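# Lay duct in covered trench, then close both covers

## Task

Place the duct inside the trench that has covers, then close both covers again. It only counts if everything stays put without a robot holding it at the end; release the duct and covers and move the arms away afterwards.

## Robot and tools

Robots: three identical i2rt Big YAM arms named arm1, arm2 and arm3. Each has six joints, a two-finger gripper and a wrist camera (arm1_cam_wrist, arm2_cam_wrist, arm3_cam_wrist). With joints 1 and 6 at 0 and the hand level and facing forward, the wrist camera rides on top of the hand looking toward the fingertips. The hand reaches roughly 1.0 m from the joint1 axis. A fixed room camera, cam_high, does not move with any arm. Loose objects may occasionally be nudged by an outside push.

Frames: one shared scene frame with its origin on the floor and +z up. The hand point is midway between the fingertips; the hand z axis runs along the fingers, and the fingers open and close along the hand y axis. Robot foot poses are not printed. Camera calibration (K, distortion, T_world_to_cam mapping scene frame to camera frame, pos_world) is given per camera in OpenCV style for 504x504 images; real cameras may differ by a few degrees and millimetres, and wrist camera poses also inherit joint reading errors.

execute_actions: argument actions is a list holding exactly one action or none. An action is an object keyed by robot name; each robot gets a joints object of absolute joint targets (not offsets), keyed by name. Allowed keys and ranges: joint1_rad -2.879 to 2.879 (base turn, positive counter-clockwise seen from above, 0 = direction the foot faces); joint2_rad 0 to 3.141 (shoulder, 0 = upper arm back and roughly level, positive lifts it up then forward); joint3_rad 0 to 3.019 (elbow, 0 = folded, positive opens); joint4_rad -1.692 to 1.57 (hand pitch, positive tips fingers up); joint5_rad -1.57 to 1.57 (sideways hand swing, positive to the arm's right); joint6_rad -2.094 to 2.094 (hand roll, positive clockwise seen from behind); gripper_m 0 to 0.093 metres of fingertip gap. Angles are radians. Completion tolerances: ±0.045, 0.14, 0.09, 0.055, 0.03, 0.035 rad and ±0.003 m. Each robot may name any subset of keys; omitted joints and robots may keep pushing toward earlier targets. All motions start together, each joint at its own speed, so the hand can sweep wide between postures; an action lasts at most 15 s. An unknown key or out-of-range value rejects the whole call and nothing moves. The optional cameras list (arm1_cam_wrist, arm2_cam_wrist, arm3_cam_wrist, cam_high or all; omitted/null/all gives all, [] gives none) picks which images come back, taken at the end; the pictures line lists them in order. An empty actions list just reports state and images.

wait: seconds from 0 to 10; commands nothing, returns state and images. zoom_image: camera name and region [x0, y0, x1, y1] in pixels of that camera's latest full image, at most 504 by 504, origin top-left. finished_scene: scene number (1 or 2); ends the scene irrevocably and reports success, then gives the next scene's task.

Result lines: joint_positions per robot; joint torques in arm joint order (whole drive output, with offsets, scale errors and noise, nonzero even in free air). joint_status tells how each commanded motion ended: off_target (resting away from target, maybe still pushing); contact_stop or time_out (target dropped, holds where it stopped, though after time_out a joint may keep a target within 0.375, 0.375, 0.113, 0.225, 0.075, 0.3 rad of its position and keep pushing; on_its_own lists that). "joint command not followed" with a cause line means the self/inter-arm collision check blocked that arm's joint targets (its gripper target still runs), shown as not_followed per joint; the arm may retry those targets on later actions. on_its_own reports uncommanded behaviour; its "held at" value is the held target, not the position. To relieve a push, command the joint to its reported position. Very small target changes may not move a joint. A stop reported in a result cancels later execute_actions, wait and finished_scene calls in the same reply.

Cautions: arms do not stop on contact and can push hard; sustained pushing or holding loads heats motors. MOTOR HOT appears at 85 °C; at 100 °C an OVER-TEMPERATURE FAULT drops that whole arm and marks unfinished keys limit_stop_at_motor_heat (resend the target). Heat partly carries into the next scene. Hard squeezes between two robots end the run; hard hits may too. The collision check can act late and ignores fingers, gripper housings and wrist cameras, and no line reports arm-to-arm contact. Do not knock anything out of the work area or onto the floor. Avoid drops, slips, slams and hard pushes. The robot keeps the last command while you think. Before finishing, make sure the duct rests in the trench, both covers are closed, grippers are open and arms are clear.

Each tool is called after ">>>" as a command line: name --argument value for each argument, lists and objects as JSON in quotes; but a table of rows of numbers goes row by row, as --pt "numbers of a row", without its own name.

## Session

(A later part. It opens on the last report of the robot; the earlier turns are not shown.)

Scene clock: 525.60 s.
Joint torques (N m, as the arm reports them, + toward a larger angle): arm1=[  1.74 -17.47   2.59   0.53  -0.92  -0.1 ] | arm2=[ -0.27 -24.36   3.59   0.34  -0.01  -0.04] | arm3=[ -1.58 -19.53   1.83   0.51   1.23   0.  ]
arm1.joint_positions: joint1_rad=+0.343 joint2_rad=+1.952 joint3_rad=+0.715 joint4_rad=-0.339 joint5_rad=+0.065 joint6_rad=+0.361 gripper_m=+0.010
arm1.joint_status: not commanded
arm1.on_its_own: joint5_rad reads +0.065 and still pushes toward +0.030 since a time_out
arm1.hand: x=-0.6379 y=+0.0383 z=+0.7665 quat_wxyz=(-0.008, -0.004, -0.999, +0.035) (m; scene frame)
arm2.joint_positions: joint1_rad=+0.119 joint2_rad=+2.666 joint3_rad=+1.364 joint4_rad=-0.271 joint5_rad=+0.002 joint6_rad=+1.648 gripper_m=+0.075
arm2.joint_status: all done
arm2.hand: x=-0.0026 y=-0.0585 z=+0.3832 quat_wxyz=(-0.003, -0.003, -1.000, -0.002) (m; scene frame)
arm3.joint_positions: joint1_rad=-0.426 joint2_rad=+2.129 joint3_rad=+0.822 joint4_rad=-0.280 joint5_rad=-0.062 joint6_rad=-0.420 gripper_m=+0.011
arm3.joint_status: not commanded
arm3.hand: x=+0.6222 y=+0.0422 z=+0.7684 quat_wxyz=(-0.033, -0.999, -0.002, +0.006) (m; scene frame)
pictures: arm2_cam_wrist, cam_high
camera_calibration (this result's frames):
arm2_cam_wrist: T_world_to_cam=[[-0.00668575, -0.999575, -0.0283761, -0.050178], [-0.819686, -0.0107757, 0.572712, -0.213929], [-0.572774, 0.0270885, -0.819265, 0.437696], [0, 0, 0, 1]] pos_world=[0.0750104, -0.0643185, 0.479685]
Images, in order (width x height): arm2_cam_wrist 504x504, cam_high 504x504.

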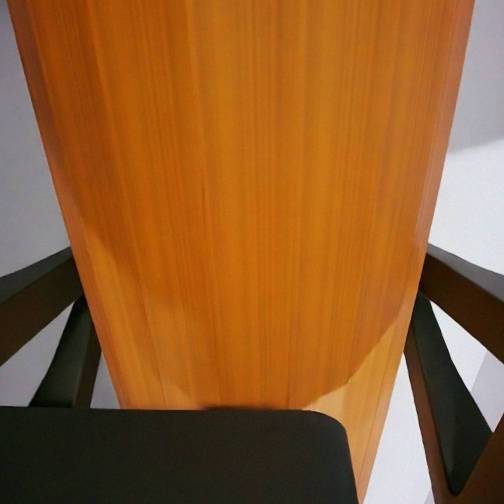

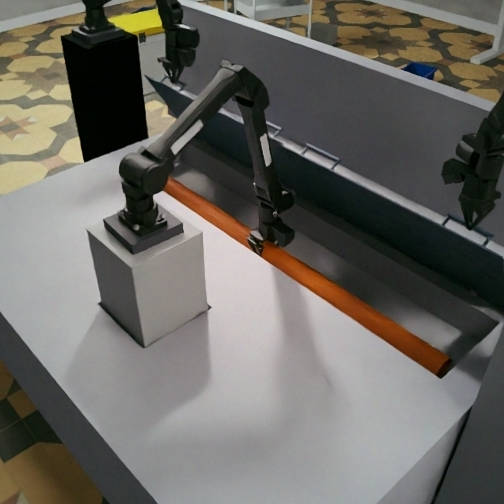

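>>> execute_actions --actions '[{"arm2":{"joints":{"joint2_rad":2.655,"joint3_rad":1.425,"joint4_rad":-0.25}}}]' --cameras '["cam_high"]'

Scene clock: 527.87 s.
Joint torques (N m, as the arm reports them, + toward a larger angle): arm1=[  1.87 -17.6    2.59   0.55  -0.92  -0.11] | arm2=[  0.16 -20.75   5.18   0.81  -0.02  -0.01] | arm3=[ -1.69 -19.58   1.83   0.53   1.23   0.  ]
arm1.joint_positions: joint1_rad=+0.343 joint2_rad=+1.952 joint3_rad=+0.715 joint4_rad=-0.339 joint5_rad=+0.065 joint6_rad=+0.361 gripper_m=+0.010
arm1.joint_status: not commanded
arm1.on_its_own: joint5_rad reads +0.065 and still pushes toward +0.030 since a time_out
arm1.hand: x=-0.6379 y=+0.0383 z=+0.7665 quat_wxyz=(-0.008, -0.004, -0.999, +0.035) (m; scene frame)
arm2.joint_positions: joint1_rad=+0.119 joint2_rad=+2.674 joint3_rad=+1.374 joint4_rad=-0.270 joint5_rad=+0.002 joint6_rad=+1.648 gripper_m=+0.075
arm2.joint_status: all done
arm2.hand: x=-0.0028 y=-0.0559 z=+0.3806 quat_wxyz=(-0.003, -0.003, -1.000, -0.004) (m; scene frame)
arm3.joint_positions: joint1_rad=-0.426 joint2_rad=+2.129 joint3_rad=+0.822 joint4_rad=-0.280 joint5_rad=-0.062 joint6_rad=-0.420 gripper_m=+0.011
arm3.joint_status: not commanded
arm3.hand: x=+0.6222 y=+0.0422 z=+0.7684 quat_wxyz=(-0.033, -0.999, -0.002, +0.006) (m; scene frame)
pictures: cam_high
Images, in order (width x height): cam_high 504x504.

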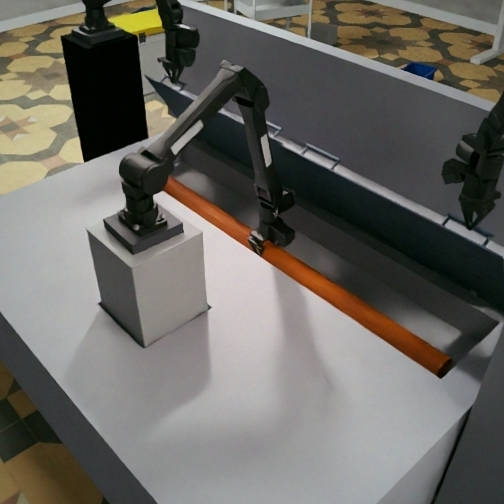

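>>> execute_actions --actions '[{"arm2":{"joints":{"joint2_rad":2.64,"joint3_rad":1.385,"joint4_rad":-0.27,"gripper_m":0.093}}}]' --cameras '["arm2_cam_wrist"]'

Scene clock: 531.10 s.
Joint torques (N m, as the arm reports them, + toward a larger angle): arm1=[  1.76 -17.43   2.62   0.54  -0.91  -0.11] | arm2=[ -0.27 -22.4    2.53   0.03   0.    -0.01] | arm3=[ -1.47 -19.65   1.85   0.52   1.24   0.01]
arm1.joint_positions: joint1_rad=+0.343 joint2_rad=+1.952 joint3_rad=+0.715 joint4_rad=-0.339 joint5_rad=+0.065 joint6_rad=+0.361 gripper_m=+0.010
arm1.joint_status: not commanded
arm1.on_its_own: joint5_rad reads +0.065 and still pushes toward +0.030 since a time_out
arm1.hand: x=-0.6379 y=+0.0383 z=+0.7665 quat_wxyz=(-0.008, -0.004, -0.999, +0.035) (m; scene frame)
arm2.joint_positions: joint1_rad=+0.119 joint2_rad=+2.670 joint3_rad=+1.375 joint4_rad=-0.270 joint5_rad=+0.002 joint6_rad=+1.648 gripper_m=+0.093
arm2.joint_status: all done
arm2.hand: x=-0.0030 y=-0.0535 z=+0.3824 quat_wxyz=(-0.003, -0.003, -1.000, -0.006) (m; scene frame)
arm3.joint_positions: joint1_rad=-0.426 joint2_rad=+2.129 joint3_rad=+0.822 joint4_rad=-0.280 joint5_rad=-0.062 joint6_rad=-0.420 gripper_m=+0.011
arm3.joint_status: not commanded
arm3.hand: x=+0.6222 y=+0.0422 z=+0.7684 quat_wxyz=(-0.033, -0.999, -0.002, +0.006) (m; scene frame)
pictures: arm2_cam_wrist
camera_calibration (this result's frames):
arm2_cam_wrist: T_world_to_cam=[[-0.00591107, -0.999335, -0.0359749, -0.0422772], [-0.81937, -0.0157825, 0.573048, -0.21412], [-0.573235, 0.0328641, -0.818732, 0.436833], [0, 0, 0, 1]] pos_world=[0.0747146, -0.0599846, 0.47883]
Images, in order (width x height): arm2_cam_wrist 504x504.

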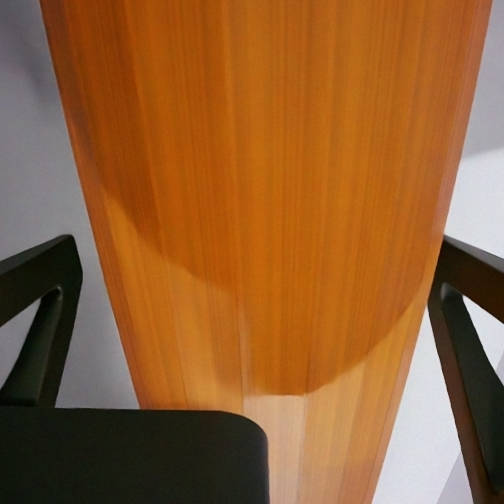

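>>> execute_actions --actions '[{"arm2":{"joints":{"joint2_rad":2.56,"joint3_rad":1.32,"joint4_rad":-0.285}}}]' --cameras '["arm2_cam_wrist","cam_high"]'

Scene clock: 536.13 s.
Joint torques (N m, as the arm reports them, + toward a larger angle): arm1=[  1.75 -17.64   2.61   0.52  -0.91  -0.11] | arm2=[ -0.12 -20.45   2.37  -0.13  -0.03  -0.04] | arm3=[ -1.69 -19.56   1.82   0.53   1.23   0.01]
arm1.joint_positions: joint1_rad=+0.343 joint2_rad=+1.952 joint3_rad=+0.715 joint4_rad=-0.339 joint5_rad=+0.065 joint6_rad=+0.361 gripper_m=+0.010
arm1.joint_status: not commanded
arm1.on_its_own: joint5_rad reads +0.065 and still pushes toward +0.030 since a time_out
arm1.hand: x=-0.6379 y=+0.0383 z=+0.7665 quat_wxyz=(-0.008, -0.004, -0.999, +0.035) (m; scene frame)
arm2.joint_positions: joint1_rad=+0.119 joint2_rad=+2.579 joint3_rad=+1.316 joint4_rad=-0.273 joint5_rad=+0.002 joint6_rad=+1.648 gripper_m=+0.093
arm2.joint_status: all done
arm2.hand: x=-0.0036 y=-0.0467 z=+0.4190 quat_wxyz=(-0.001, -0.003, -1.000, -0.020) (m; scene frame)
arm3.joint_positions: joint1_rad=-0.426 joint2_rad=+2.129 joint3_rad=+0.822 joint4_rad=-0.280 joint5_rad=-0.062 joint6_rad=-0.420 gripper_m=+0.011
arm3.joint_status: not commanded
arm3.hand: x=+0.6222 y=+0.0422 z=+0.7684 quat_wxyz=(-0.033, -0.999, -0.002, +0.006) (m; scene frame)
pictures: arm2_cam_wrist, cam_high
camera_calibration (this result's frames):
arm2_cam_wrist: T_world_to_cam=[[-0.00590279, -0.997903, -0.0644642, -0.0222302], [-0.818206, -0.0322417, 0.57402, -0.236657], [-0.574895, 0.0561333, -0.8163, 0.466271], [0, 0, 0, 1]] pos_world=[0.0742914, -0.0559871, 0.515029]
Images, in order (width x height): arm2_cam_wrist 504x504, cam_high 504x504.

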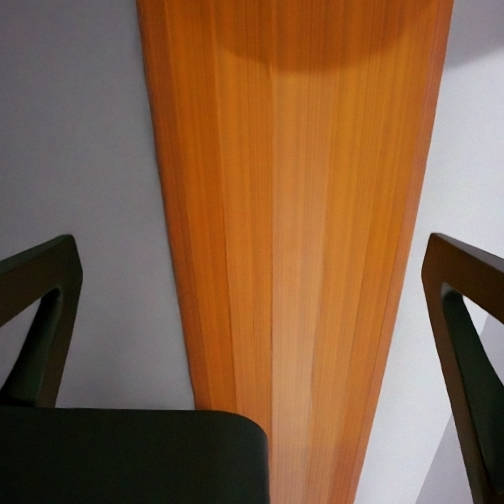

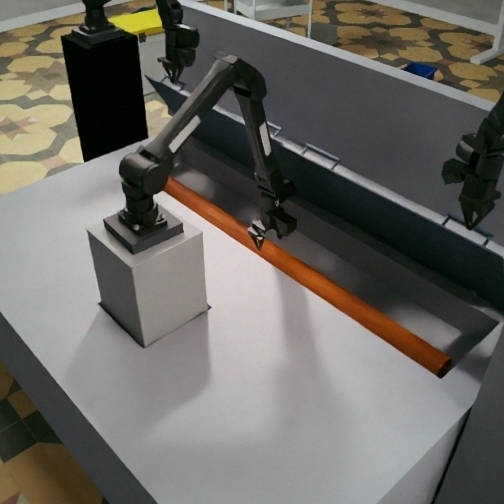

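>>> execute_actions --actions '[{"arm2":{"joints":{"joint2_rad":2.45,"joint3_rad":1.235,"joint4_rad":-0.322}}}]' --cameras '["arm2_cam_wrist"]'

Scene clock: 542.20 s.
Joint torques (N m, as the arm reports them, + toward a larger angle): arm1=[  1.62 -17.47   2.62   0.56  -0.92  -0.1 ] | arm2=[ -0.36 -20.6    3.1   -0.26  -0.05  -0.03] | arm3=[ -1.63 -19.66   1.82   0.51   1.23   0.01]
arm1.joint_positions: joint1_rad=+0.343 joint2_rad=+1.952 joint3_rad=+0.715 joint4_rad=-0.339 joint5_rad=+0.065 joint6_rad=+0.361 gripper_m=+0.010
arm1.joint_status: not commanded
arm1.on_its_own: joint5_rad reads +0.065 and still pushes toward +0.030 since a time_out
arm1.hand: x=-0.6379 y=+0.0383 z=+0.7665 quat_wxyz=(-0.008, -0.004, -0.999, +0.035) (m; scene frame)
arm2.joint_positions: joint1_rad=+0.119 joint2_rad=+2.468 joint3_rad=+1.227 joint4_rad=-0.312 joint5_rad=+0.002 joint6_rad=+1.648 gripper_m=+0.093
arm2.joint_status: all done
arm2.hand: x=-0.0028 y=-0.0608 z=+0.4603 quat_wxyz=(-0.002, -0.003, -1.000, -0.013) (m; scene frame)
arm3.joint_positions: joint1_rad=-0.426 joint2_rad=+2.129 joint3_rad=+0.822 joint4_rad=-0.280 joint5_rad=-0.062 joint6_rad=-0.420 gripper_m=+0.011
arm3.joint_status: not commanded
arm3.hand: x=+0.6222 y=+0.0422 z=+0.7684 quat_wxyz=(-0.033, -0.999, -0.002, +0.006) (m; scene frame)
pictures: arm2_cam_wrist
camera_calibration (this result's frames):
arm2_cam_wrist: T_world_to_cam=[[-0.00590015, -0.998786, -0.0488951, -0.0407941], [-0.818843, -0.0232406, 0.573547, -0.259371], [-0.573988, 0.0434214, -0.817712, 0.501135], [0, 0, 0, 1]] pos_world=[0.0750211, -0.0685325, 0.556551]
Images, in order (width x height): arm2_cam_wrist 504x504.

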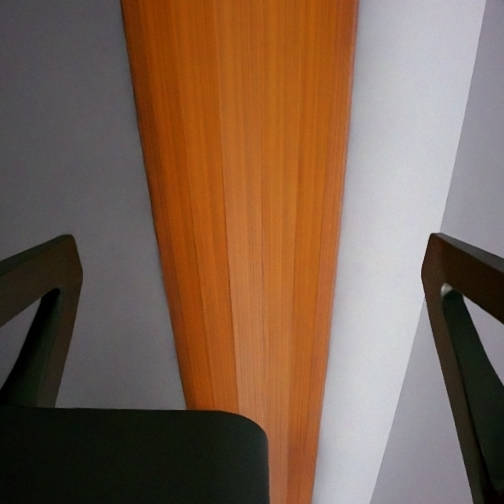

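>>> execute_actions --actions '[{"arm2":{"joints":{"joint2_rad":2.41,"joint3_rad":1.165,"joint4_rad":-0.312,"gripper_m":0.03}}}]' --cameras '["cam_high"]'

Scene clock: 553.30 s.
Joint torques (N m, as the arm reports them, + toward a larger angle): arm1=[  1.72 -17.6    2.6    0.49  -0.91  -0.11] | arm2=[ -0.12 -20.53   2.09  -0.02  -0.02   0.02] | arm3=[ -1.68 -19.52   1.83   0.52   1.23   0.  ]
arm1.joint_positions: joint1_rad=+0.343 joint2_rad=+1.952 joint3_rad=+0.715 joint4_rad=-0.339 joint5_rad=+0.065 joint6_rad=+0.361 gripper_m=+0.010
arm1.joint_status: not commanded
arm1.on_its_own: joint5_rad reads +0.065 and still pushes toward +0.030 since a time_out
arm1.hand: x=-0.6379 y=+0.0383 z=+0.7665 quat_wxyz=(-0.008, -0.004, -0.999, +0.035) (m; scene frame)
arm2.joint_positions: joint1_rad=+0.119 joint2_rad=+2.440 joint3_rad=+1.163 joint4_rad=-0.312 joint5_rad=+0.002 joint6_rad=+1.648 gripper_m=+0.030
arm2.joint_status: all done
arm2.hand: x=-0.0008 y=-0.0881 z=+0.4653 quat_wxyz=(-0.003, -0.003, -1.000, +0.006) (m; scene frame)
arm3.joint_positions: joint1_rad=-0.426 joint2_rad=+2.129 joint3_rad=+0.822 joint4_rad=-0.280 joint5_rad=-0.062 joint6_rad=-0.420 gripper_m=+0.011
arm3.joint_status: not commanded
arm3.hand: x=+0.6222 y=+0.0422 z=+0.7684 quat_wxyz=(-0.033, -0.999, -0.002, +0.006) (m; scene frame)
pictures: cam_high
Images, in order (width x height): cam_high 504x504.

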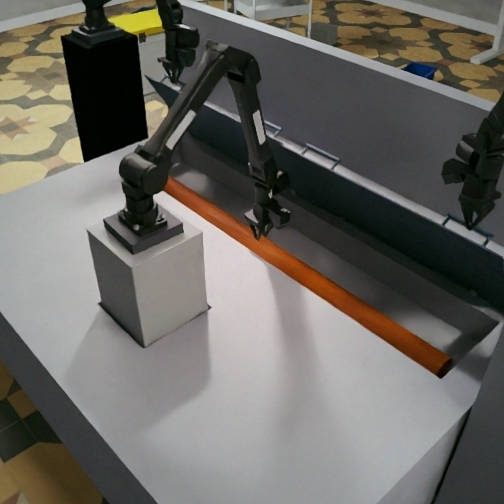

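>>> execute_actions --actions '[{"arm2":{"joints":{"joint2_rad":2.32,"joint3_rad":1.08,"joint4_rad":-0.31}}}]' --cameras '[]'

>>> execute_actions --actions '[{"arm2":{"joints":{"joint2_rad":2.20,"joint3_rad":0.96,"joint4_rad":-0.30}}}]' --cameras '["cam_high"]'

Scene clock: 556.60 s.
Joint torques (N m, as the arm reports them, + toward a larger angle): arm1=[  1.74 -17.57   2.59   0.54  -0.91  -0.11] | arm2=[  0.21 -18.39   2.42   0.07  -0.02  -0.01] | arm3=[ -1.6  -19.61   1.85   0.5    1.23   0.  ]
arm1.joint_positions: joint1_rad=+0.343 joint2_rad=+1.952 joint3_rad=+0.715 joint4_rad=-0.339 joint5_rad=+0.065 joint6_rad=+0.361 gripper_m=+0.010
arm1.joint_status: not commanded
arm1.on_its_own: joint5_rad reads +0.065 and still pushes toward +0.030 since a time_out
arm1.hand: x=-0.6379 y=+0.0383 z=+0.7665 quat_wxyz=(-0.008, -0.004, -0.999, +0.035) (m; scene frame)
arm2.joint_positions: joint1_rad=+0.119 joint2_rad=+2.339 joint3_rad=+1.076 joint4_rad=-0.312 joint5_rad=+0.002 joint6_rad=+1.648 gripper_m=+0.030
arm2.joint_status: all done
arm2.hand: x=-0.0001 y=-0.1009 z=+0.4992 quat_wxyz=(-0.003, -0.003, -1.000, -0.001) (m; scene frame)
arm3.joint_positions: joint1_rad=-0.426 joint2_rad=+2.129 joint3_rad=+0.822 joint4_rad=-0.280 joint5_rad=-0.062 joint6_rad=-0.420 gripper_m=+0.011
arm3.joint_status: not commanded
arm3.hand: x=+0.6222 y=+0.0422 z=+0.7684 quat_wxyz=(-0.033, -0.999, -0.002, +0.006) (m; scene frame)
pictures: none
No camera images: the call's "cameras" was empty. Leave "cameras" out to get every camera's image.

Scene clock: 557.47 s.
Joint torques (N m, as the arm reports them, + toward a larger angle): arm1=[  1.67 -17.65   2.61   0.55  -0.92  -0.11] | arm2=[  0.04 -16.79   2.46   0.47  -0.04  -0.03] | arm3=[ -1.75 -19.61   1.84   0.51   1.24   0.  ]
arm1.joint_positions: joint1_rad=+0.343 joint2_rad=+1.952 joint3_rad=+0.715 joint4_rad=-0.339 joint5_rad=+0.065 joint6_rad=+0.361 gripper_m=+0.010
arm1.joint_status: not commanded
arm1.on_its_own: joint5_rad reads +0.065 and still pushes toward +0.030 since a time_out
arm1.hand: x=-0.6379 y=+0.0383 z=+0.7665 quat_wxyz=(-0.008, -0.004, -0.999, +0.035) (m; scene frame)
arm2.joint_positions: joint1_rad=+0.119 joint2_rad=+2.217 joint3_rad=+0.956 joint4_rad=-0.311 joint5_rad=+0.002 joint6_rad=+1.648 gripper_m=+0.030
arm2.joint_status: all done
arm2.hand: x=+0.0018 y=-0.1294 z=+0.5355 quat_wxyz=(-0.003, -0.003, -1.000, -0.003) (m; scene frame)
arm3.joint_positions: joint1_rad=-0.426 joint2_rad=+2.129 joint3_rad=+0.822 joint4_rad=-0.280 joint5_rad=-0.062 joint6_rad=-0.420 gripper_m=+0.011
arm3.joint_status: not commanded
arm3.hand: x=+0.6222 y=+0.0422 z=+0.7684 quat_wxyz=(-0.033, -0.999, -0.002, +0.006) (m; scene frame)
pictures: cam_high
Images, in order (width x height): cam_high 504x504.

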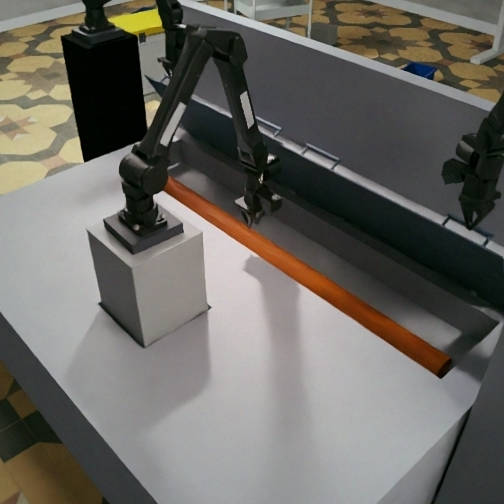

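>>> execute_actions --actions '[{"arm2":{"joints":{"joint1_rad":0.17,"joint2_rad":2.09,"joint3_rad":0.55,"joint4_rad":-0.03,"joint6_rad":1.70}}}]' --cameras '["cam_high"]'

Scene clock: 562.47 s.
Joint torques (N m, as the arm reports them, + toward a larger angle): arm1=[  1.66 -17.6    2.67   0.5   -0.91  -0.11] | arm2=[  0.83 -11.29   0.44   0.64   0.     0.15] | arm3=[ -1.66 -19.56   1.82   0.52   1.23   0.01]
arm1.joint_positions: joint1_rad=+0.343 joint2_rad=+1.952 joint3_rad=+0.715 joint4_rad=-0.339 joint5_rad=+0.065 joint6_rad=+0.361 gripper_m=+0.010
arm1.joint_status: not commanded
arm1.on_its_own: joint5_rad reads +0.065 and still pushes toward +0.030 since a time_out
arm1.hand: x=-0.6379 y=+0.0383 z=+0.7665 quat_wxyz=(-0.008, -0.004, -0.999, +0.035) (m; scene frame)
arm2.joint_positions: joint1_rad=+0.171 joint2_rad=+2.091 joint3_rad=+0.546 joint4_rad=-0.046 joint5_rad=+0.002 joint6_rad=+1.692 gripper_m=+0.030
arm2.joint_status: all done
arm2.hand: x=-0.0021 y=-0.2770 z=+0.5500 quat_wxyz=(-0.004, +0.001, -1.000, +0.007) (m; scene frame)
arm3.joint_positions: joint1_rad=-0.426 joint2_rad=+2.129 joint3_rad=+0.822 joint4_rad=-0.280 joint5_rad=-0.062 joint6_rad=-0.420 gripper_m=+0.011
arm3.joint_status: not commanded
arm3.hand: x=+0.6222 y=+0.0422 z=+0.7684 quat_wxyz=(-0.033, -0.999, -0.002, +0.006) (m; scene frame)
pictures: cam_high
Images, in order (width x height): cam_high 504x504.

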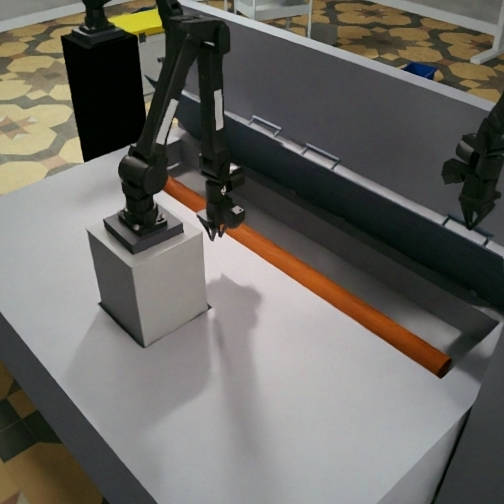

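>>> execute_actions --actions '[{"arm1":{"joints":{"joint1_rad":0.125,"joint2_rad":2.055,"joint3_rad":0.688,"joint4_rad":-0.175,"joint5_rad":0.0,"joint6_rad":0.118}},"arm3":{"joints":{"joint1_rad":-0.228,"joint2_rad":2.225,"joint3_rad":0.797,"joint4_rad":-0.112,"joint5_rad":0.0,"joint6_rad":-0.213}}}]' --cameras '["cam_high"]'

Scene clock: 573.33 s.
Joint torques (N m, as the arm reports them, + toward a larger angle): arm1=[  2.72 -18.82   1.04  -0.1   -0.78  -0.05] | arm2=[  0.38 -11.43   0.4    0.62  -0.02   0.13] | arm3=[ -3.21 -21.8   -0.1   -0.08   1.26  -0.01]
arm1.joint_positions: joint1_rad=+0.094 joint2_rad=+2.103 joint3_rad=+0.689 joint4_rad=-0.161 joint5_rad=+0.030 joint6_rad=+0.122 gripper_m=+0.010
arm1.joint_status: joint5_rad time_out (moved -0.035 of -0.065); the others done
arm1.on_its_own: joint5_rad reads +0.030 and still pushes toward +0.000 since a time_out
arm1.hand: x=-0.6401 y=-0.0433 z=+0.7160 quat_wxyz=(+0.001, -0.010, -1.000, +0.019) (m; scene frame)
arm2.joint_positions: joint1_rad=+0.171 joint2_rad=+2.091 joint3_rad=+0.546 joint4_rad=-0.046 joint5_rad=+0.002 joint6_rad=+1.692 gripper_m=+0.030
arm2.joint_status: not commanded
arm2.hand: x=-0.0021 y=-0.2770 z=+0.5500 quat_wxyz=(-0.004, +0.001, -1.000, +0.007) (m; scene frame)
arm3.joint_positions: joint1_rad=-0.192 joint2_rad=+2.283 joint3_rad=+0.803 joint4_rad=-0.104 joint5_rad=-0.032 joint6_rad=-0.210 gripper_m=+0.011
arm3.joint_status: joint5_rad time_out (moved +0.030 of +0.062); the others done
arm3.on_its_own: joint5_rad reads -0.032 and still pushes toward +0.000 since a time_out
arm3.hand: x=+0.6222 y=-0.0417 z=+0.7139 quat_wxyz=(-0.018, -1.000, -0.014, -0.002) (m; scene frame)
pictures: cam_high
Images, in order (width x height): cam_high 504x504.

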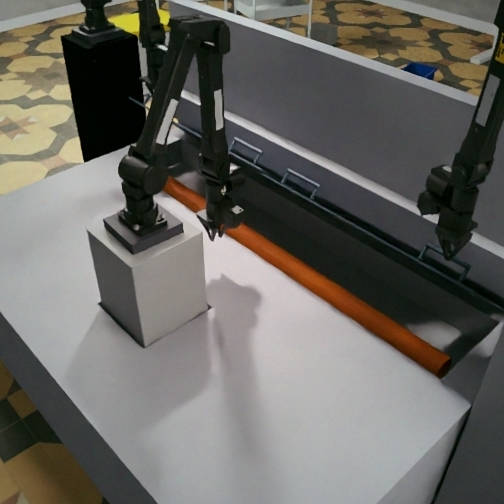

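>>> execute_actions --actions '[{"arm1":{"joints":{"joint1_rad":-0.065,"joint2_rad":2.255,"joint3_rad":0.742,"joint4_rad":-0.022,"joint6_rad":-0.074}},"arm3":{"joints":{"joint1_rad":-0.052,"joint2_rad":2.405,"joint3_rad":0.855,"joint4_rad":0.022,"joint6_rad":-0.033}}}]' --cameras '[]'

>>> execute_actions --actions '[{"arm1":{"joints":{"joint1_rad":-0.20,"joint2_rad":2.49,"joint3_rad":0.86,"joint4_rad":0.088,"joint6_rad":-0.207}},"arm3":{"joints":{"joint1_rad":0.08,"joint2_rad":2.625,"joint3_rad":0.98,"joint4_rad":0.105,"joint6_rad":0.096}}}]' --cameras '["cam_high"]'

Scene clock: 576.60 s.
Joint torques (N m, as the arm reports them, + toward a larger angle): arm1=[  2.21 -20.94  -1.16   0.02  -0.53  -0.09] | arm2=[  0.61 -11.02   0.44   0.55  -0.02   0.14] | arm3=[ -2.51 -23.47  -1.78   0.     0.9    0.04]
arm1.joint_positions: joint1_rad=-0.091 joint2_rad=+2.316 joint3_rad=+0.754 joint4_rad=-0.011 joint5_rad=+0.022 joint6_rad=-0.065 gripper_m=+0.010
arm1.joint_status: all done
arm1.hand: x=-0.6406 y=-0.1033 z=+0.6523 quat_wxyz=(+0.003, -0.008, -1.000, +0.015) (m; scene frame)
arm2.joint_positions: joint1_rad=+0.171 joint2_rad=+2.091 joint3_rad=+0.546 joint4_rad=-0.046 joint5_rad=+0.002 joint6_rad=+1.692 gripper_m=+0.030
arm2.joint_status: not commanded
arm2.hand: x=-0.0021 y=-0.2770 z=+0.5500 quat_wxyz=(-0.004, +0.001, -1.000, +0.007) (m; scene frame)
arm3.joint_positions: joint1_rad=-0.023 joint2_rad=+2.476 joint3_rad=+0.871 joint4_rad=+0.029 joint5_rad=-0.023 joint6_rad=-0.037 gripper_m=+0.011
arm3.joint_status: all done
arm3.hand: x=+0.6220 y=-0.0994 z=+0.6508 quat_wxyz=(-0.013, -1.000, -0.011, -0.001) (m; scene frame)
pictures: none
No camera images: the call's "cameras" was empty. Leave "cameras" out to get every camera's image.

Scene clock: 577.63 s.
Joint torques (N m, as the arm reports them, + toward a larger angle): arm1=[  1.42 -21.78  -2.93   0.    -0.18  -0.13] | arm2=[  0.43 -10.98   0.43   0.59  -0.02   0.13] | arm3=[ -1.41 -24.18  -3.39  -0.16   0.58   0.07]
arm1.joint_positions: joint1_rad=-0.214 joint2_rad=+2.551 joint3_rad=+0.882 joint4_rad=+0.100 joint5_rad=+0.011 joint6_rad=-0.194 gripper_m=+0.010
arm1.joint_status: all done
arm1.hand: x=-0.6407 y=-0.1436 z=+0.5766 quat_wxyz=(+0.001, -0.006, -1.000, +0.009) (m; scene frame)
arm2.joint_positions: joint1_rad=+0.171 joint2_rad=+2.091 joint3_rad=+0.546 joint4_rad=-0.046 joint5_rad=+0.002 joint6_rad=+1.692 gripper_m=+0.030
arm2.joint_status: not commanded
arm2.hand: x=-0.0021 y=-0.2770 z=+0.5500 quat_wxyz=(-0.004, +0.001, -1.000, +0.007) (m; scene frame)
arm3.joint_positions: joint1_rad=+0.096 joint2_rad=+2.695 joint3_rad=+1.009 joint4_rad=+0.116 joint5_rad=-0.015 joint6_rad=+0.089 gripper_m=+0.011
arm3.joint_status: all done
arm3.hand: x=+0.6225 y=-0.1396 z=+0.5751 quat_wxyz=(-0.009, -1.000, -0.008, +0.001) (m; scene frame)
pictures: cam_high
Images, in order (width x height): cam_high 504x504.

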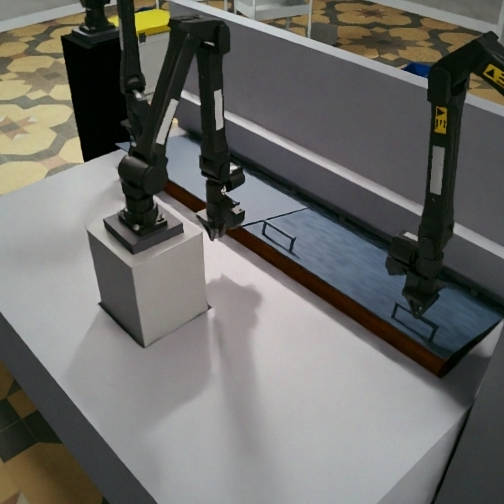

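>>> execute_actions --actions '[{"arm1":{"joints":{"joint1_rad":-0.25,"joint2_rad":2.645,"joint3_rad":0.977,"joint4_rad":0.128,"joint6_rad":-0.259}},"arm3":{"joints":{"joint1_rad":0.13,"joint2_rad":2.77,"joint3_rad":1.103,"joint4_rad":0.128,"joint6_rad":0.147}}}]' --cameras '["cam_high"]'

Scene clock: 580.63 s.
Joint torques (N m, as the arm reports them, + toward a larger angle): arm1=[  1.05 -22.62  -3.35   0.09  -0.13  -0.16] | arm2=[  0.66 -11.2    0.37   0.75  -0.03   0.14] | arm3=[ -0.83 -24.18  -3.31  -0.07   0.49   0.09]
arm1.joint_positions: joint1_rad=-0.259 joint2_rad=+2.706 joint3_rad=+0.998 joint4_rad=+0.137 joint5_rad=+0.008 joint6_rad=-0.243 gripper_m=+0.010
arm1.joint_status: all done
arm1.hand: x=-0.6402 y=-0.1592 z=+0.5220 quat_wxyz=(+0.002, -0.003, -1.000, +0.008) (m; scene frame)
arm2.joint_positions: joint1_rad=+0.171 joint2_rad=+2.091 joint3_rad=+0.546 joint4_rad=-0.046 joint5_rad=+0.002 joint6_rad=+1.692 gripper_m=+0.030
arm2.joint_status: not commanded
arm2.hand: x=-0.0021 y=-0.2770 z=+0.5500 quat_wxyz=(-0.004, +0.001, -1.000, +0.007) (m; scene frame)
arm3.joint_positions: joint1_rad=+0.138 joint2_rad=+2.837 joint3_rad=+1.129 joint4_rad=+0.136 joint5_rad=-0.013 joint6_rad=+0.138 gripper_m=+0.011
arm3.joint_status: all done
arm3.hand: x=+0.6224 y=-0.1544 z=+0.5225 quat_wxyz=(-0.007, -1.000, -0.005, +0.000) (m; scene frame)
pictures: cam_high
Images, in order (width x height): cam_high 504x504.

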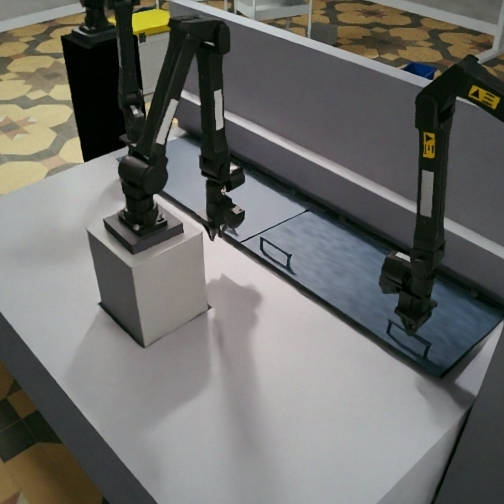

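>>> execute_actions --actions '[{"arm1":{"joints":{"joint1_rad":-0.268,"joint2_rad":2.70,"joint3_rad":1.03,"joint4_rad":0.133,"joint6_rad":-0.265}},"arm3":{"joints":{"joint1_rad":0.152,"joint2_rad":2.825,"joint3_rad":1.158,"joint4_rad":0.132,"joint6_rad":0.165}}}]' --cameras '[]'

>>> execute_actions --actions '[{"arm1":{"joints":{"joint1_rad":-0.278,"joint2_rad":2.745,"joint3_rad":1.06,"joint4_rad":0.135,"joint6_rad":-0.268}},"arm3":{"joints":{"joint1_rad":0.162,"joint2_rad":2.87,"joint3_rad":1.192,"joint4_rad":0.134,"joint6_rad":0.172}}}]' --cameras '["cam_high","arm1_cam_wrist","arm3_cam_wrist"]'

Scene clock: 584.57 s.
Joint torques (N m, as the arm reports them, + toward a larger angle): arm1=[  0.52 -21.93  -2.51   0.37  -0.1   -0.14] | arm2=[  0.51 -11.14   0.33   0.6   -0.02   0.13] | arm3=[  0.11 -23.75  -2.69   0.15   0.23   0.11]
arm1.joint_positions: joint1_rad=-0.267 joint2_rad=+2.755 joint3_rad=+1.042 joint4_rad=+0.136 joint5_rad=+0.008 joint6_rad=-0.251 gripper_m=+0.010
arm1.joint_status: all done
arm1.hand: x=-0.6398 y=-0.1625 z=+0.5040 quat_wxyz=(+0.004, -0.004, -1.000, +0.007) (m; scene frame)
arm2.joint_positions: joint1_rad=+0.171 joint2_rad=+2.091 joint3_rad=+0.546 joint4_rad=-0.046 joint5_rad=+0.002 joint6_rad=+1.692 gripper_m=+0.030
arm2.joint_status: not commanded
arm2.hand: x=-0.0021 y=-0.2770 z=+0.5500 quat_wxyz=(-0.004, +0.001, -1.000, +0.007) (m; scene frame)
arm3.joint_positions: joint1_rad=+0.151 joint2_rad=+2.885 joint3_rad=+1.175 joint4_rad=+0.136 joint5_rad=-0.007 joint6_rad=+0.154 gripper_m=+0.011
arm3.joint_status: all done
arm3.hand: x=+0.6217 y=-0.1578 z=+0.5043 quat_wxyz=(-0.004, -1.000, -0.003, -0.001) (m; scene frame)
pictures: none
No camera images: the call's "cameras" was empty. Leave "cameras" out to get every camera's image.

Scene clock: 585.10 s.
Joint torques (N m, as the arm reports them, + toward a larger angle): arm1=[  0.1  -18.57  -0.75   0.45   0.03  -0.14] | arm2=[  0.62 -11.06   0.37   0.61  -0.01   0.14] | arm3=[  0.71 -20.14  -0.7    0.28   0.1    0.12]
arm1.joint_positions: joint1_rad=-0.270 joint2_rad=+2.765 joint3_rad=+1.051 joint4_rad=+0.136 joint5_rad=+0.004 joint6_rad=-0.253 gripper_m=+0.010
arm1.joint_status: all done
arm1.hand: x=-0.6397 y=-0.1629 z=+0.5004 quat_wxyz=(+0.004, -0.004, -1.000, +0.005) (m; scene frame)
arm2.joint_positions: joint1_rad=+0.171 joint2_rad=+2.091 joint3_rad=+0.546 joint4_rad=-0.046 joint5_rad=+0.002 joint6_rad=+1.692 gripper_m=+0.030
arm2.joint_status: not commanded
arm2.hand: x=-0.0021 y=-0.2770 z=+0.5500 quat_wxyz=(-0.004, +0.001, -1.000, +0.007) (m; scene frame)
arm3.joint_positions: joint1_rad=+0.154 joint2_rad=+2.893 joint3_rad=+1.183 joint4_rad=+0.135 joint5_rad=-0.004 joint6_rad=+0.159 gripper_m=+0.011
arm3.joint_status: all done
arm3.hand: x=+0.6220 y=-0.1583 z=+0.5013 quat_wxyz=(-0.003, -1.000, -0.002, -0.001) (m; scene frame)
pictures: arm1_cam_wrist, arm3_cam_wrist, cam_high
camera_calibration (this result's frames):
arm1_cam_wrist: T_world_to_cam=[[0.00754499, -0.999875, 0.0138932, -0.162579], [-0.803126, 0.00221837, 0.595805, -0.805681], [-0.595762, -0.0156534, -0.803009, 0.146242], [0, 0, 0, 1]] pos_world=[-0.558711, -0.158482, 0.599722]
arm3_cam_wrist: T_world_to_cam=[[-0.0132851, 0.999909, 0.00216746, 0.168593], [0.819247, 0.00964189, 0.57336, -0.791331], [0.573287, 0.00939281, -0.819301, 0.176245], [0, 0, 0, 1]] pos_world=[0.549496, -0.162603, 0.59775]
Images, in order (width x height): arm1_cam_wrist 504x504, arm3_cam_wrist 504x504, cam_high 504x504.

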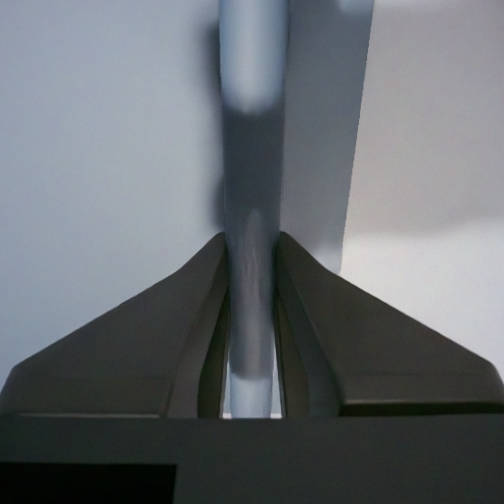

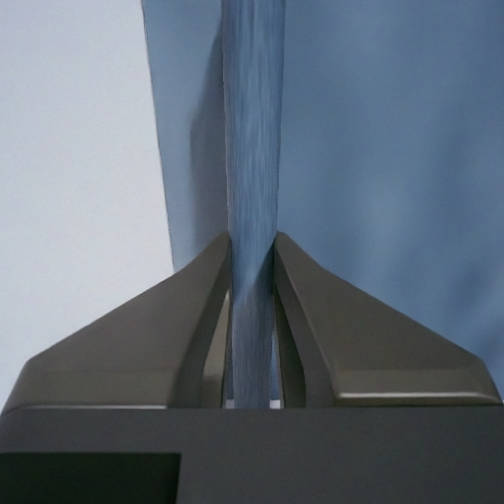

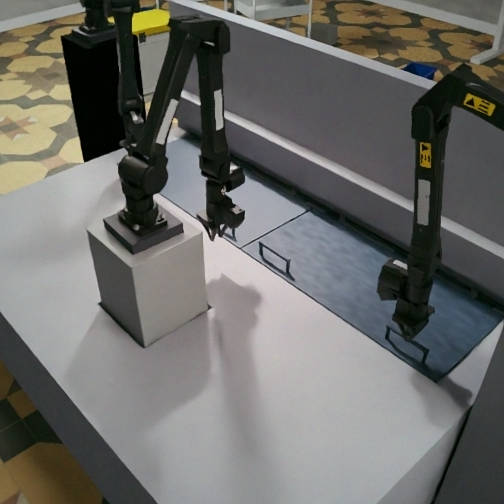

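>>> execute_actions --actions '[{"arm1":{"joints":{"gripper_m":0.06}},"arm3":{"joints":{"gripper_m":0.06}}}]' --cameras '["cam_high","arm1_cam_wrist","arm3_cam_wrist"]'

Scene clock: 591.17 s.
Joint torques (N m, as the arm reports them, + toward a larger angle): arm1=[  0.04 -18.65  -0.91   0.45   0.02  -0.08] | arm2=[  0.63 -11.54   0.45   0.62  -0.02   0.14] | arm3=[  0.93 -19.7   -1.02   0.29   0.06   0.1 ]
arm1.joint_positions: joint1_rad=-0.270 joint2_rad=+2.765 joint3_rad=+1.053 joint4_rad=+0.136 joint5_rad=+0.004 joint6_rad=-0.259 gripper_m=+0.060
arm1.joint_status: all done
arm1.hand: x=-0.6388 y=-0.1632 z=+0.5004 quat_wxyz=(+0.004, -0.001, -1.000, +0.005) (m; scene frame)
arm2.joint_positions: joint1_rad=+0.171 joint2_rad=+2.091 joint3_rad=+0.546 joint4_rad=-0.046 joint5_rad=+0.002 joint6_rad=+1.692 gripper_m=+0.030
arm2.joint_status: not commanded
arm2.hand: x=-0.0021 y=-0.2770 z=+0.5500 quat_wxyz=(-0.004, +0.001, -1.000, +0.007) (m; scene frame)
arm3.joint_positions: joint1_rad=+0.154 joint2_rad=+2.888 joint3_rad=+1.188 joint4_rad=+0.135 joint5_rad=-0.002 joint6_rad=+0.162 gripper_m=+0.060
arm3.joint_status: all done
arm3.hand: x=+0.6162 y=-0.1590 z=+0.5026 quat_wxyz=(-0.003, -1.000, -0.001, +0.004) (m; scene frame)
pictures: arm1_cam_wrist, arm3_cam_wrist, cam_high
camera_calibration (this result's frames):
arm1_cam_wrist: T_world_to_cam=[[0.0132576, -0.99981, 0.0142553, -0.159353], [-0.803969, -0.00218199, 0.594667, -0.805579], [-0.594524, -0.0193447, -0.803845, 0.147326], [0, 0, 0, 1]] pos_world=[-0.557959, -0.158231, 0.59975]
arm3_cam_wrist: T_world_to_cam=[[-0.0101913, 0.999946, 0.00185315, 0.167519], [0.824728, 0.00735755, 0.565482, -0.787108], [0.565438, 0.00729137, -0.824758, 0.187862], [0, 0, 0, 1]] pos_world=[0.544632, -0.163088, 0.599725]
Images, in order (width x height): arm1_cam_wrist 504x504, arm3_cam_wrist 504x504, cam_high 504x504.

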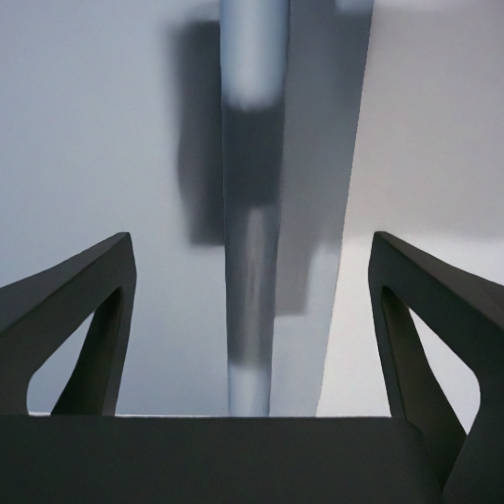

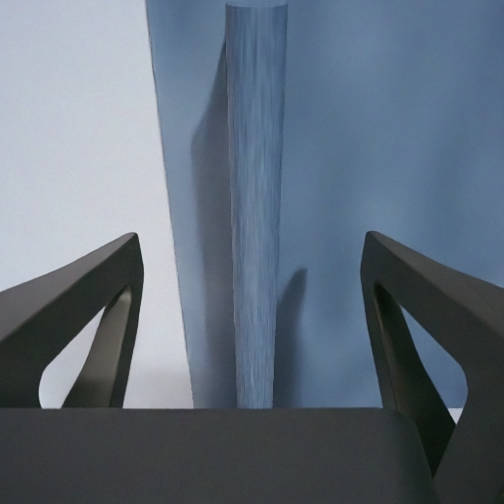

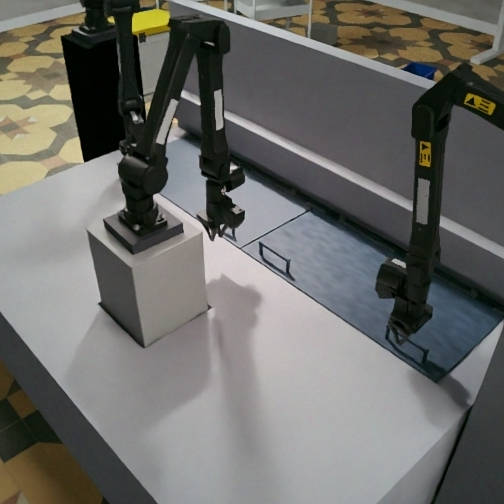

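>>> execute_actions --actions '[{"arm1":{"joints":{"joint2_rad":2.46,"joint3_rad":0.86,"joint4_rad":0.05}},"arm3":{"joints":{"joint2_rad":2.60,"joint3_rad":0.975,"joint4_rad":0.08}},"arm2":{"joints":{"joint2_rad":1.75,"joint3_rad":0.35,"joint4_rad":-0.17}}}]' --cameras '["cam_high"]'

Scene clock: 602.47 s.
Joint torques (N m, as the arm reports them, + toward a larger angle): arm1=[  0.06 -15.71  -0.46   0.42   0.02  -0.1 ] | arm2=[ 0.34 -8.21  1.43 -0.28 -0.03  0.12] | arm3=[  0.8  -17.04  -0.79   0.21   0.07   0.09]
arm1.joint_positions: joint1_rad=-0.270 joint2_rad=+2.457 joint3_rad=+0.863 joint4_rad=+0.053 joint5_rad=+0.004 joint6_rad=-0.259 gripper_m=+0.060
arm1.joint_status: all done
arm1.hand: x=-0.6263 y=-0.1657 z=+0.6076 quat_wxyz=(-0.013, -0.001, -1.000, +0.010) (m; scene frame)
arm2.joint_positions: joint1_rad=+0.171 joint2_rad=+1.759 joint3_rad=+0.346 joint4_rad=-0.161 joint5_rad=+0.002 joint6_rad=+1.693 gripper_m=+0.030
arm2.joint_status: all done
arm2.hand: x=+0.0044 y=-0.3320 z=+0.6187 quat_wxyz=(-0.003, +0.001, -1.000, -0.002) (m; scene frame)
arm3.joint_positions: joint1_rad=+0.154 joint2_rad=+2.590 joint3_rad=+0.978 joint4_rad=+0.085 joint5_rad=-0.002 joint6_rad=+0.162 gripper_m=+0.060
arm3.joint_status: all done
arm3.hand: x=+0.5990 y=-0.1617 z=+0.6114 quat_wxyz=(-0.006, -1.000, -0.001, +0.023) (m; scene frame)
pictures: cam_high
Images, in order (width x height): cam_high 504x504.

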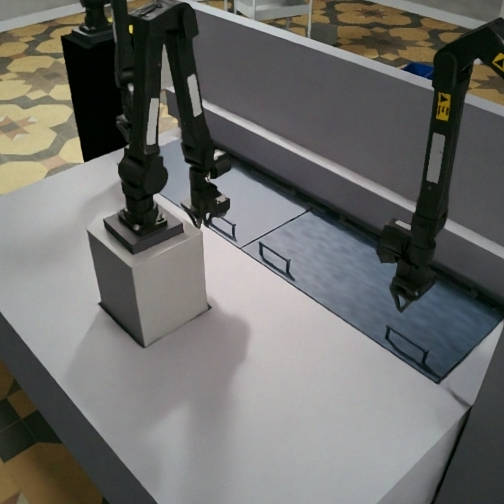

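>>> execute_actions --actions '[{"arm1":{"joints":{"joint1_rad":-0.6,"joint2_rad":1.75,"joint3_rad":0.5,"joint4_rad":-0.3}},"arm3":{"joints":{"joint1_rad":0.55,"joint2_rad":1.85,"joint3_rad":0.55,"joint4_rad":-0.25}}}]'

Scene clock: 605.07 s.
Joint torques (N m, as the arm reports them, + toward a larger angle): arm1=[  0.48 -10.99   2.39   0.33   0.04  -0.08] | arm2=[ 0.42 -8.39  1.4  -0.35 -0.02  0.14] | arm3=[  0.25 -12.28   1.64   0.02  -0.01   0.09]
arm1.joint_positions: joint1_rad=-0.600 joint2_rad=+1.754 joint3_rad=+0.503 joint4_rad=-0.294 joint5_rad=+0.003 joint6_rad=-0.260 gripper_m=+0.060
arm1.joint_status: all done
arm1.hand: x=-0.7351 y=-0.2298 z=+0.8005 quat_wxyz=(-0.011, -0.165, -0.986, +0.011) (m; scene frame)
arm2.joint_positions: joint1_rad=+0.171 joint2_rad=+1.759 joint3_rad=+0.346 joint4_rad=-0.161 joint5_rad=+0.002 joint6_rad=+1.693 gripper_m=+0.030
arm2.joint_status: not commanded
arm2.hand: x=+0.0044 y=-0.3320 z=+0.6187 quat_wxyz=(-0.003, +0.001, -1.000, -0.002) (m; scene frame)
arm3.joint_positions: joint1_rad=+0.545 joint2_rad=+1.852 joint3_rad=+0.552 joint4_rad=-0.242 joint5_rad=-0.001 joint6_rad=+0.163 gripper_m=+0.060
arm3.joint_status: all done
arm3.hand: x=+0.7131 y=-0.2589 z=+0.8294 quat_wxyz=(-0.006, -0.981, -0.195, +0.015) (m; scene frame)
pictures: arm1_cam_wrist, arm2_cam_wrist, arm3_cam_wrist, cam_high
camera_calibration (this result's frames):
arm1_cam_wrist: T_world_to_cam=[[-0.310241, -0.950414, 0.0215498, -0.461261], [-0.778459, 0.266991, 0.568083, -0.95971], [-0.545667, 0.159467, -0.822689, 0.422101], [0, 0, 0, 1]] pos_world=[-0.65987, -0.249466, 0.902393]
arm2_cam_wrist: T_world_to_cam=[[0.00132536, -0.999616, -0.0276952, -0.317324], [-0.819713, -0.0169491, 0.572523, -0.347952], [-0.572773, 0.0219433, -0.81942, 0.640517], [0, 0, 0, 1]] pos_world=[0.0820709, -0.337154, 0.715275]
arm3_cam_wrist: T_world_to_cam=[[-0.390075, 0.920782, 0.00117534, 0.518699], [0.771951, 0.326328, 0.545529, -0.914312], [0.50193, 0.213704, -0.838091, 0.513118], [0, 0, 0, 1]] pos_world=[0.650586, -0.288899, 0.928214]
Images, in order (width x height): arm1_cam_wrist 504x504, arm2_cam_wrist 504x504, arm3_cam_wrist 504x504, cam_high 504x504.

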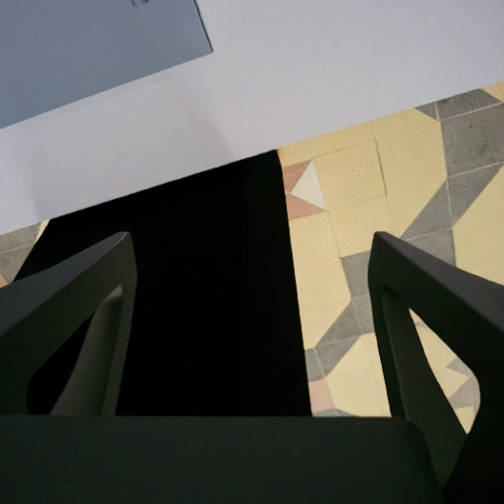

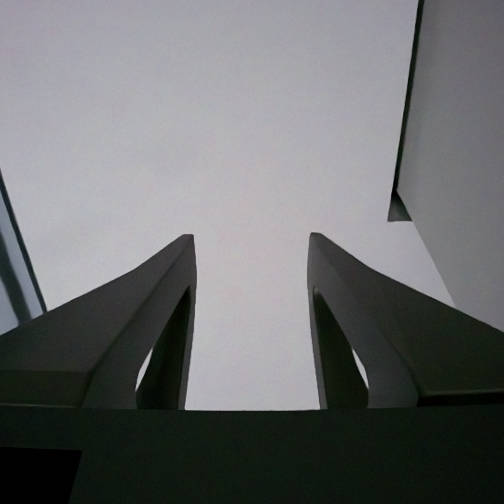

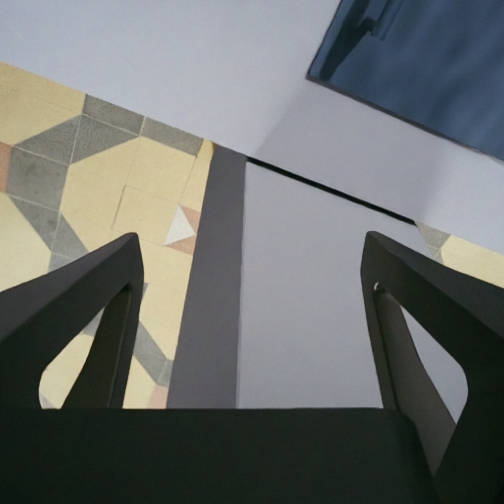

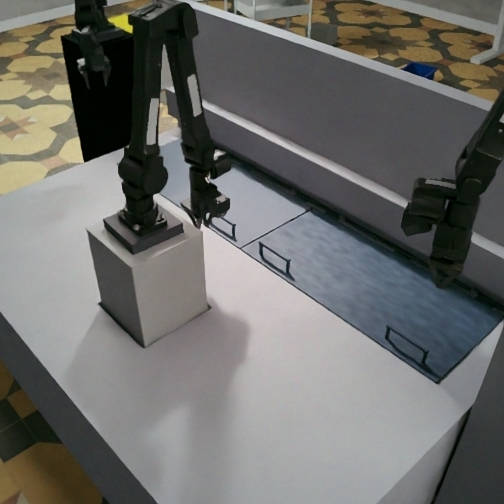

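>>> zoom_image --camera "cam_high" --region '[330, 260, 504, 400]'

>>> zoom_image --camera "cam_high" --region '[150, 120, 340, 290]'

Region (330, 260, 504, 400) of cam_high's 504x504 image, scaled by 2.897, with more detail than that image has; it fills the top 406 rows of this view, and the rest is white.

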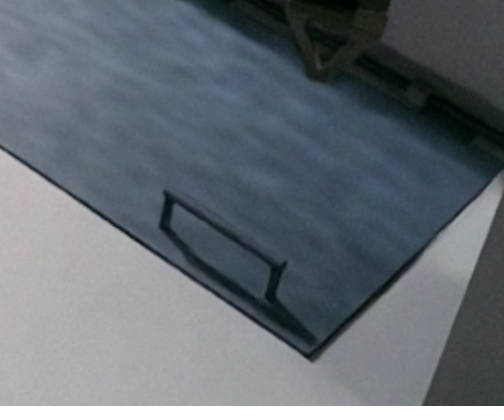

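Region (150, 120, 340, 290) of cam_high's 504x504 image, scaled by 2.653, with more detail than that image has; it fills the top 451 rows of this view, and the rest is white.

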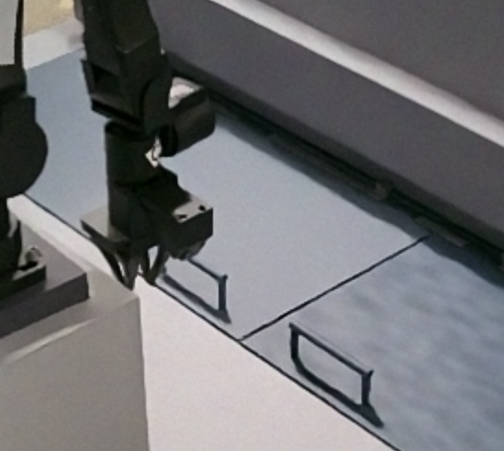

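Both covers are flush and the arms are clear.

>>> finished_scene --scene 1

The scene is finished: the task was done.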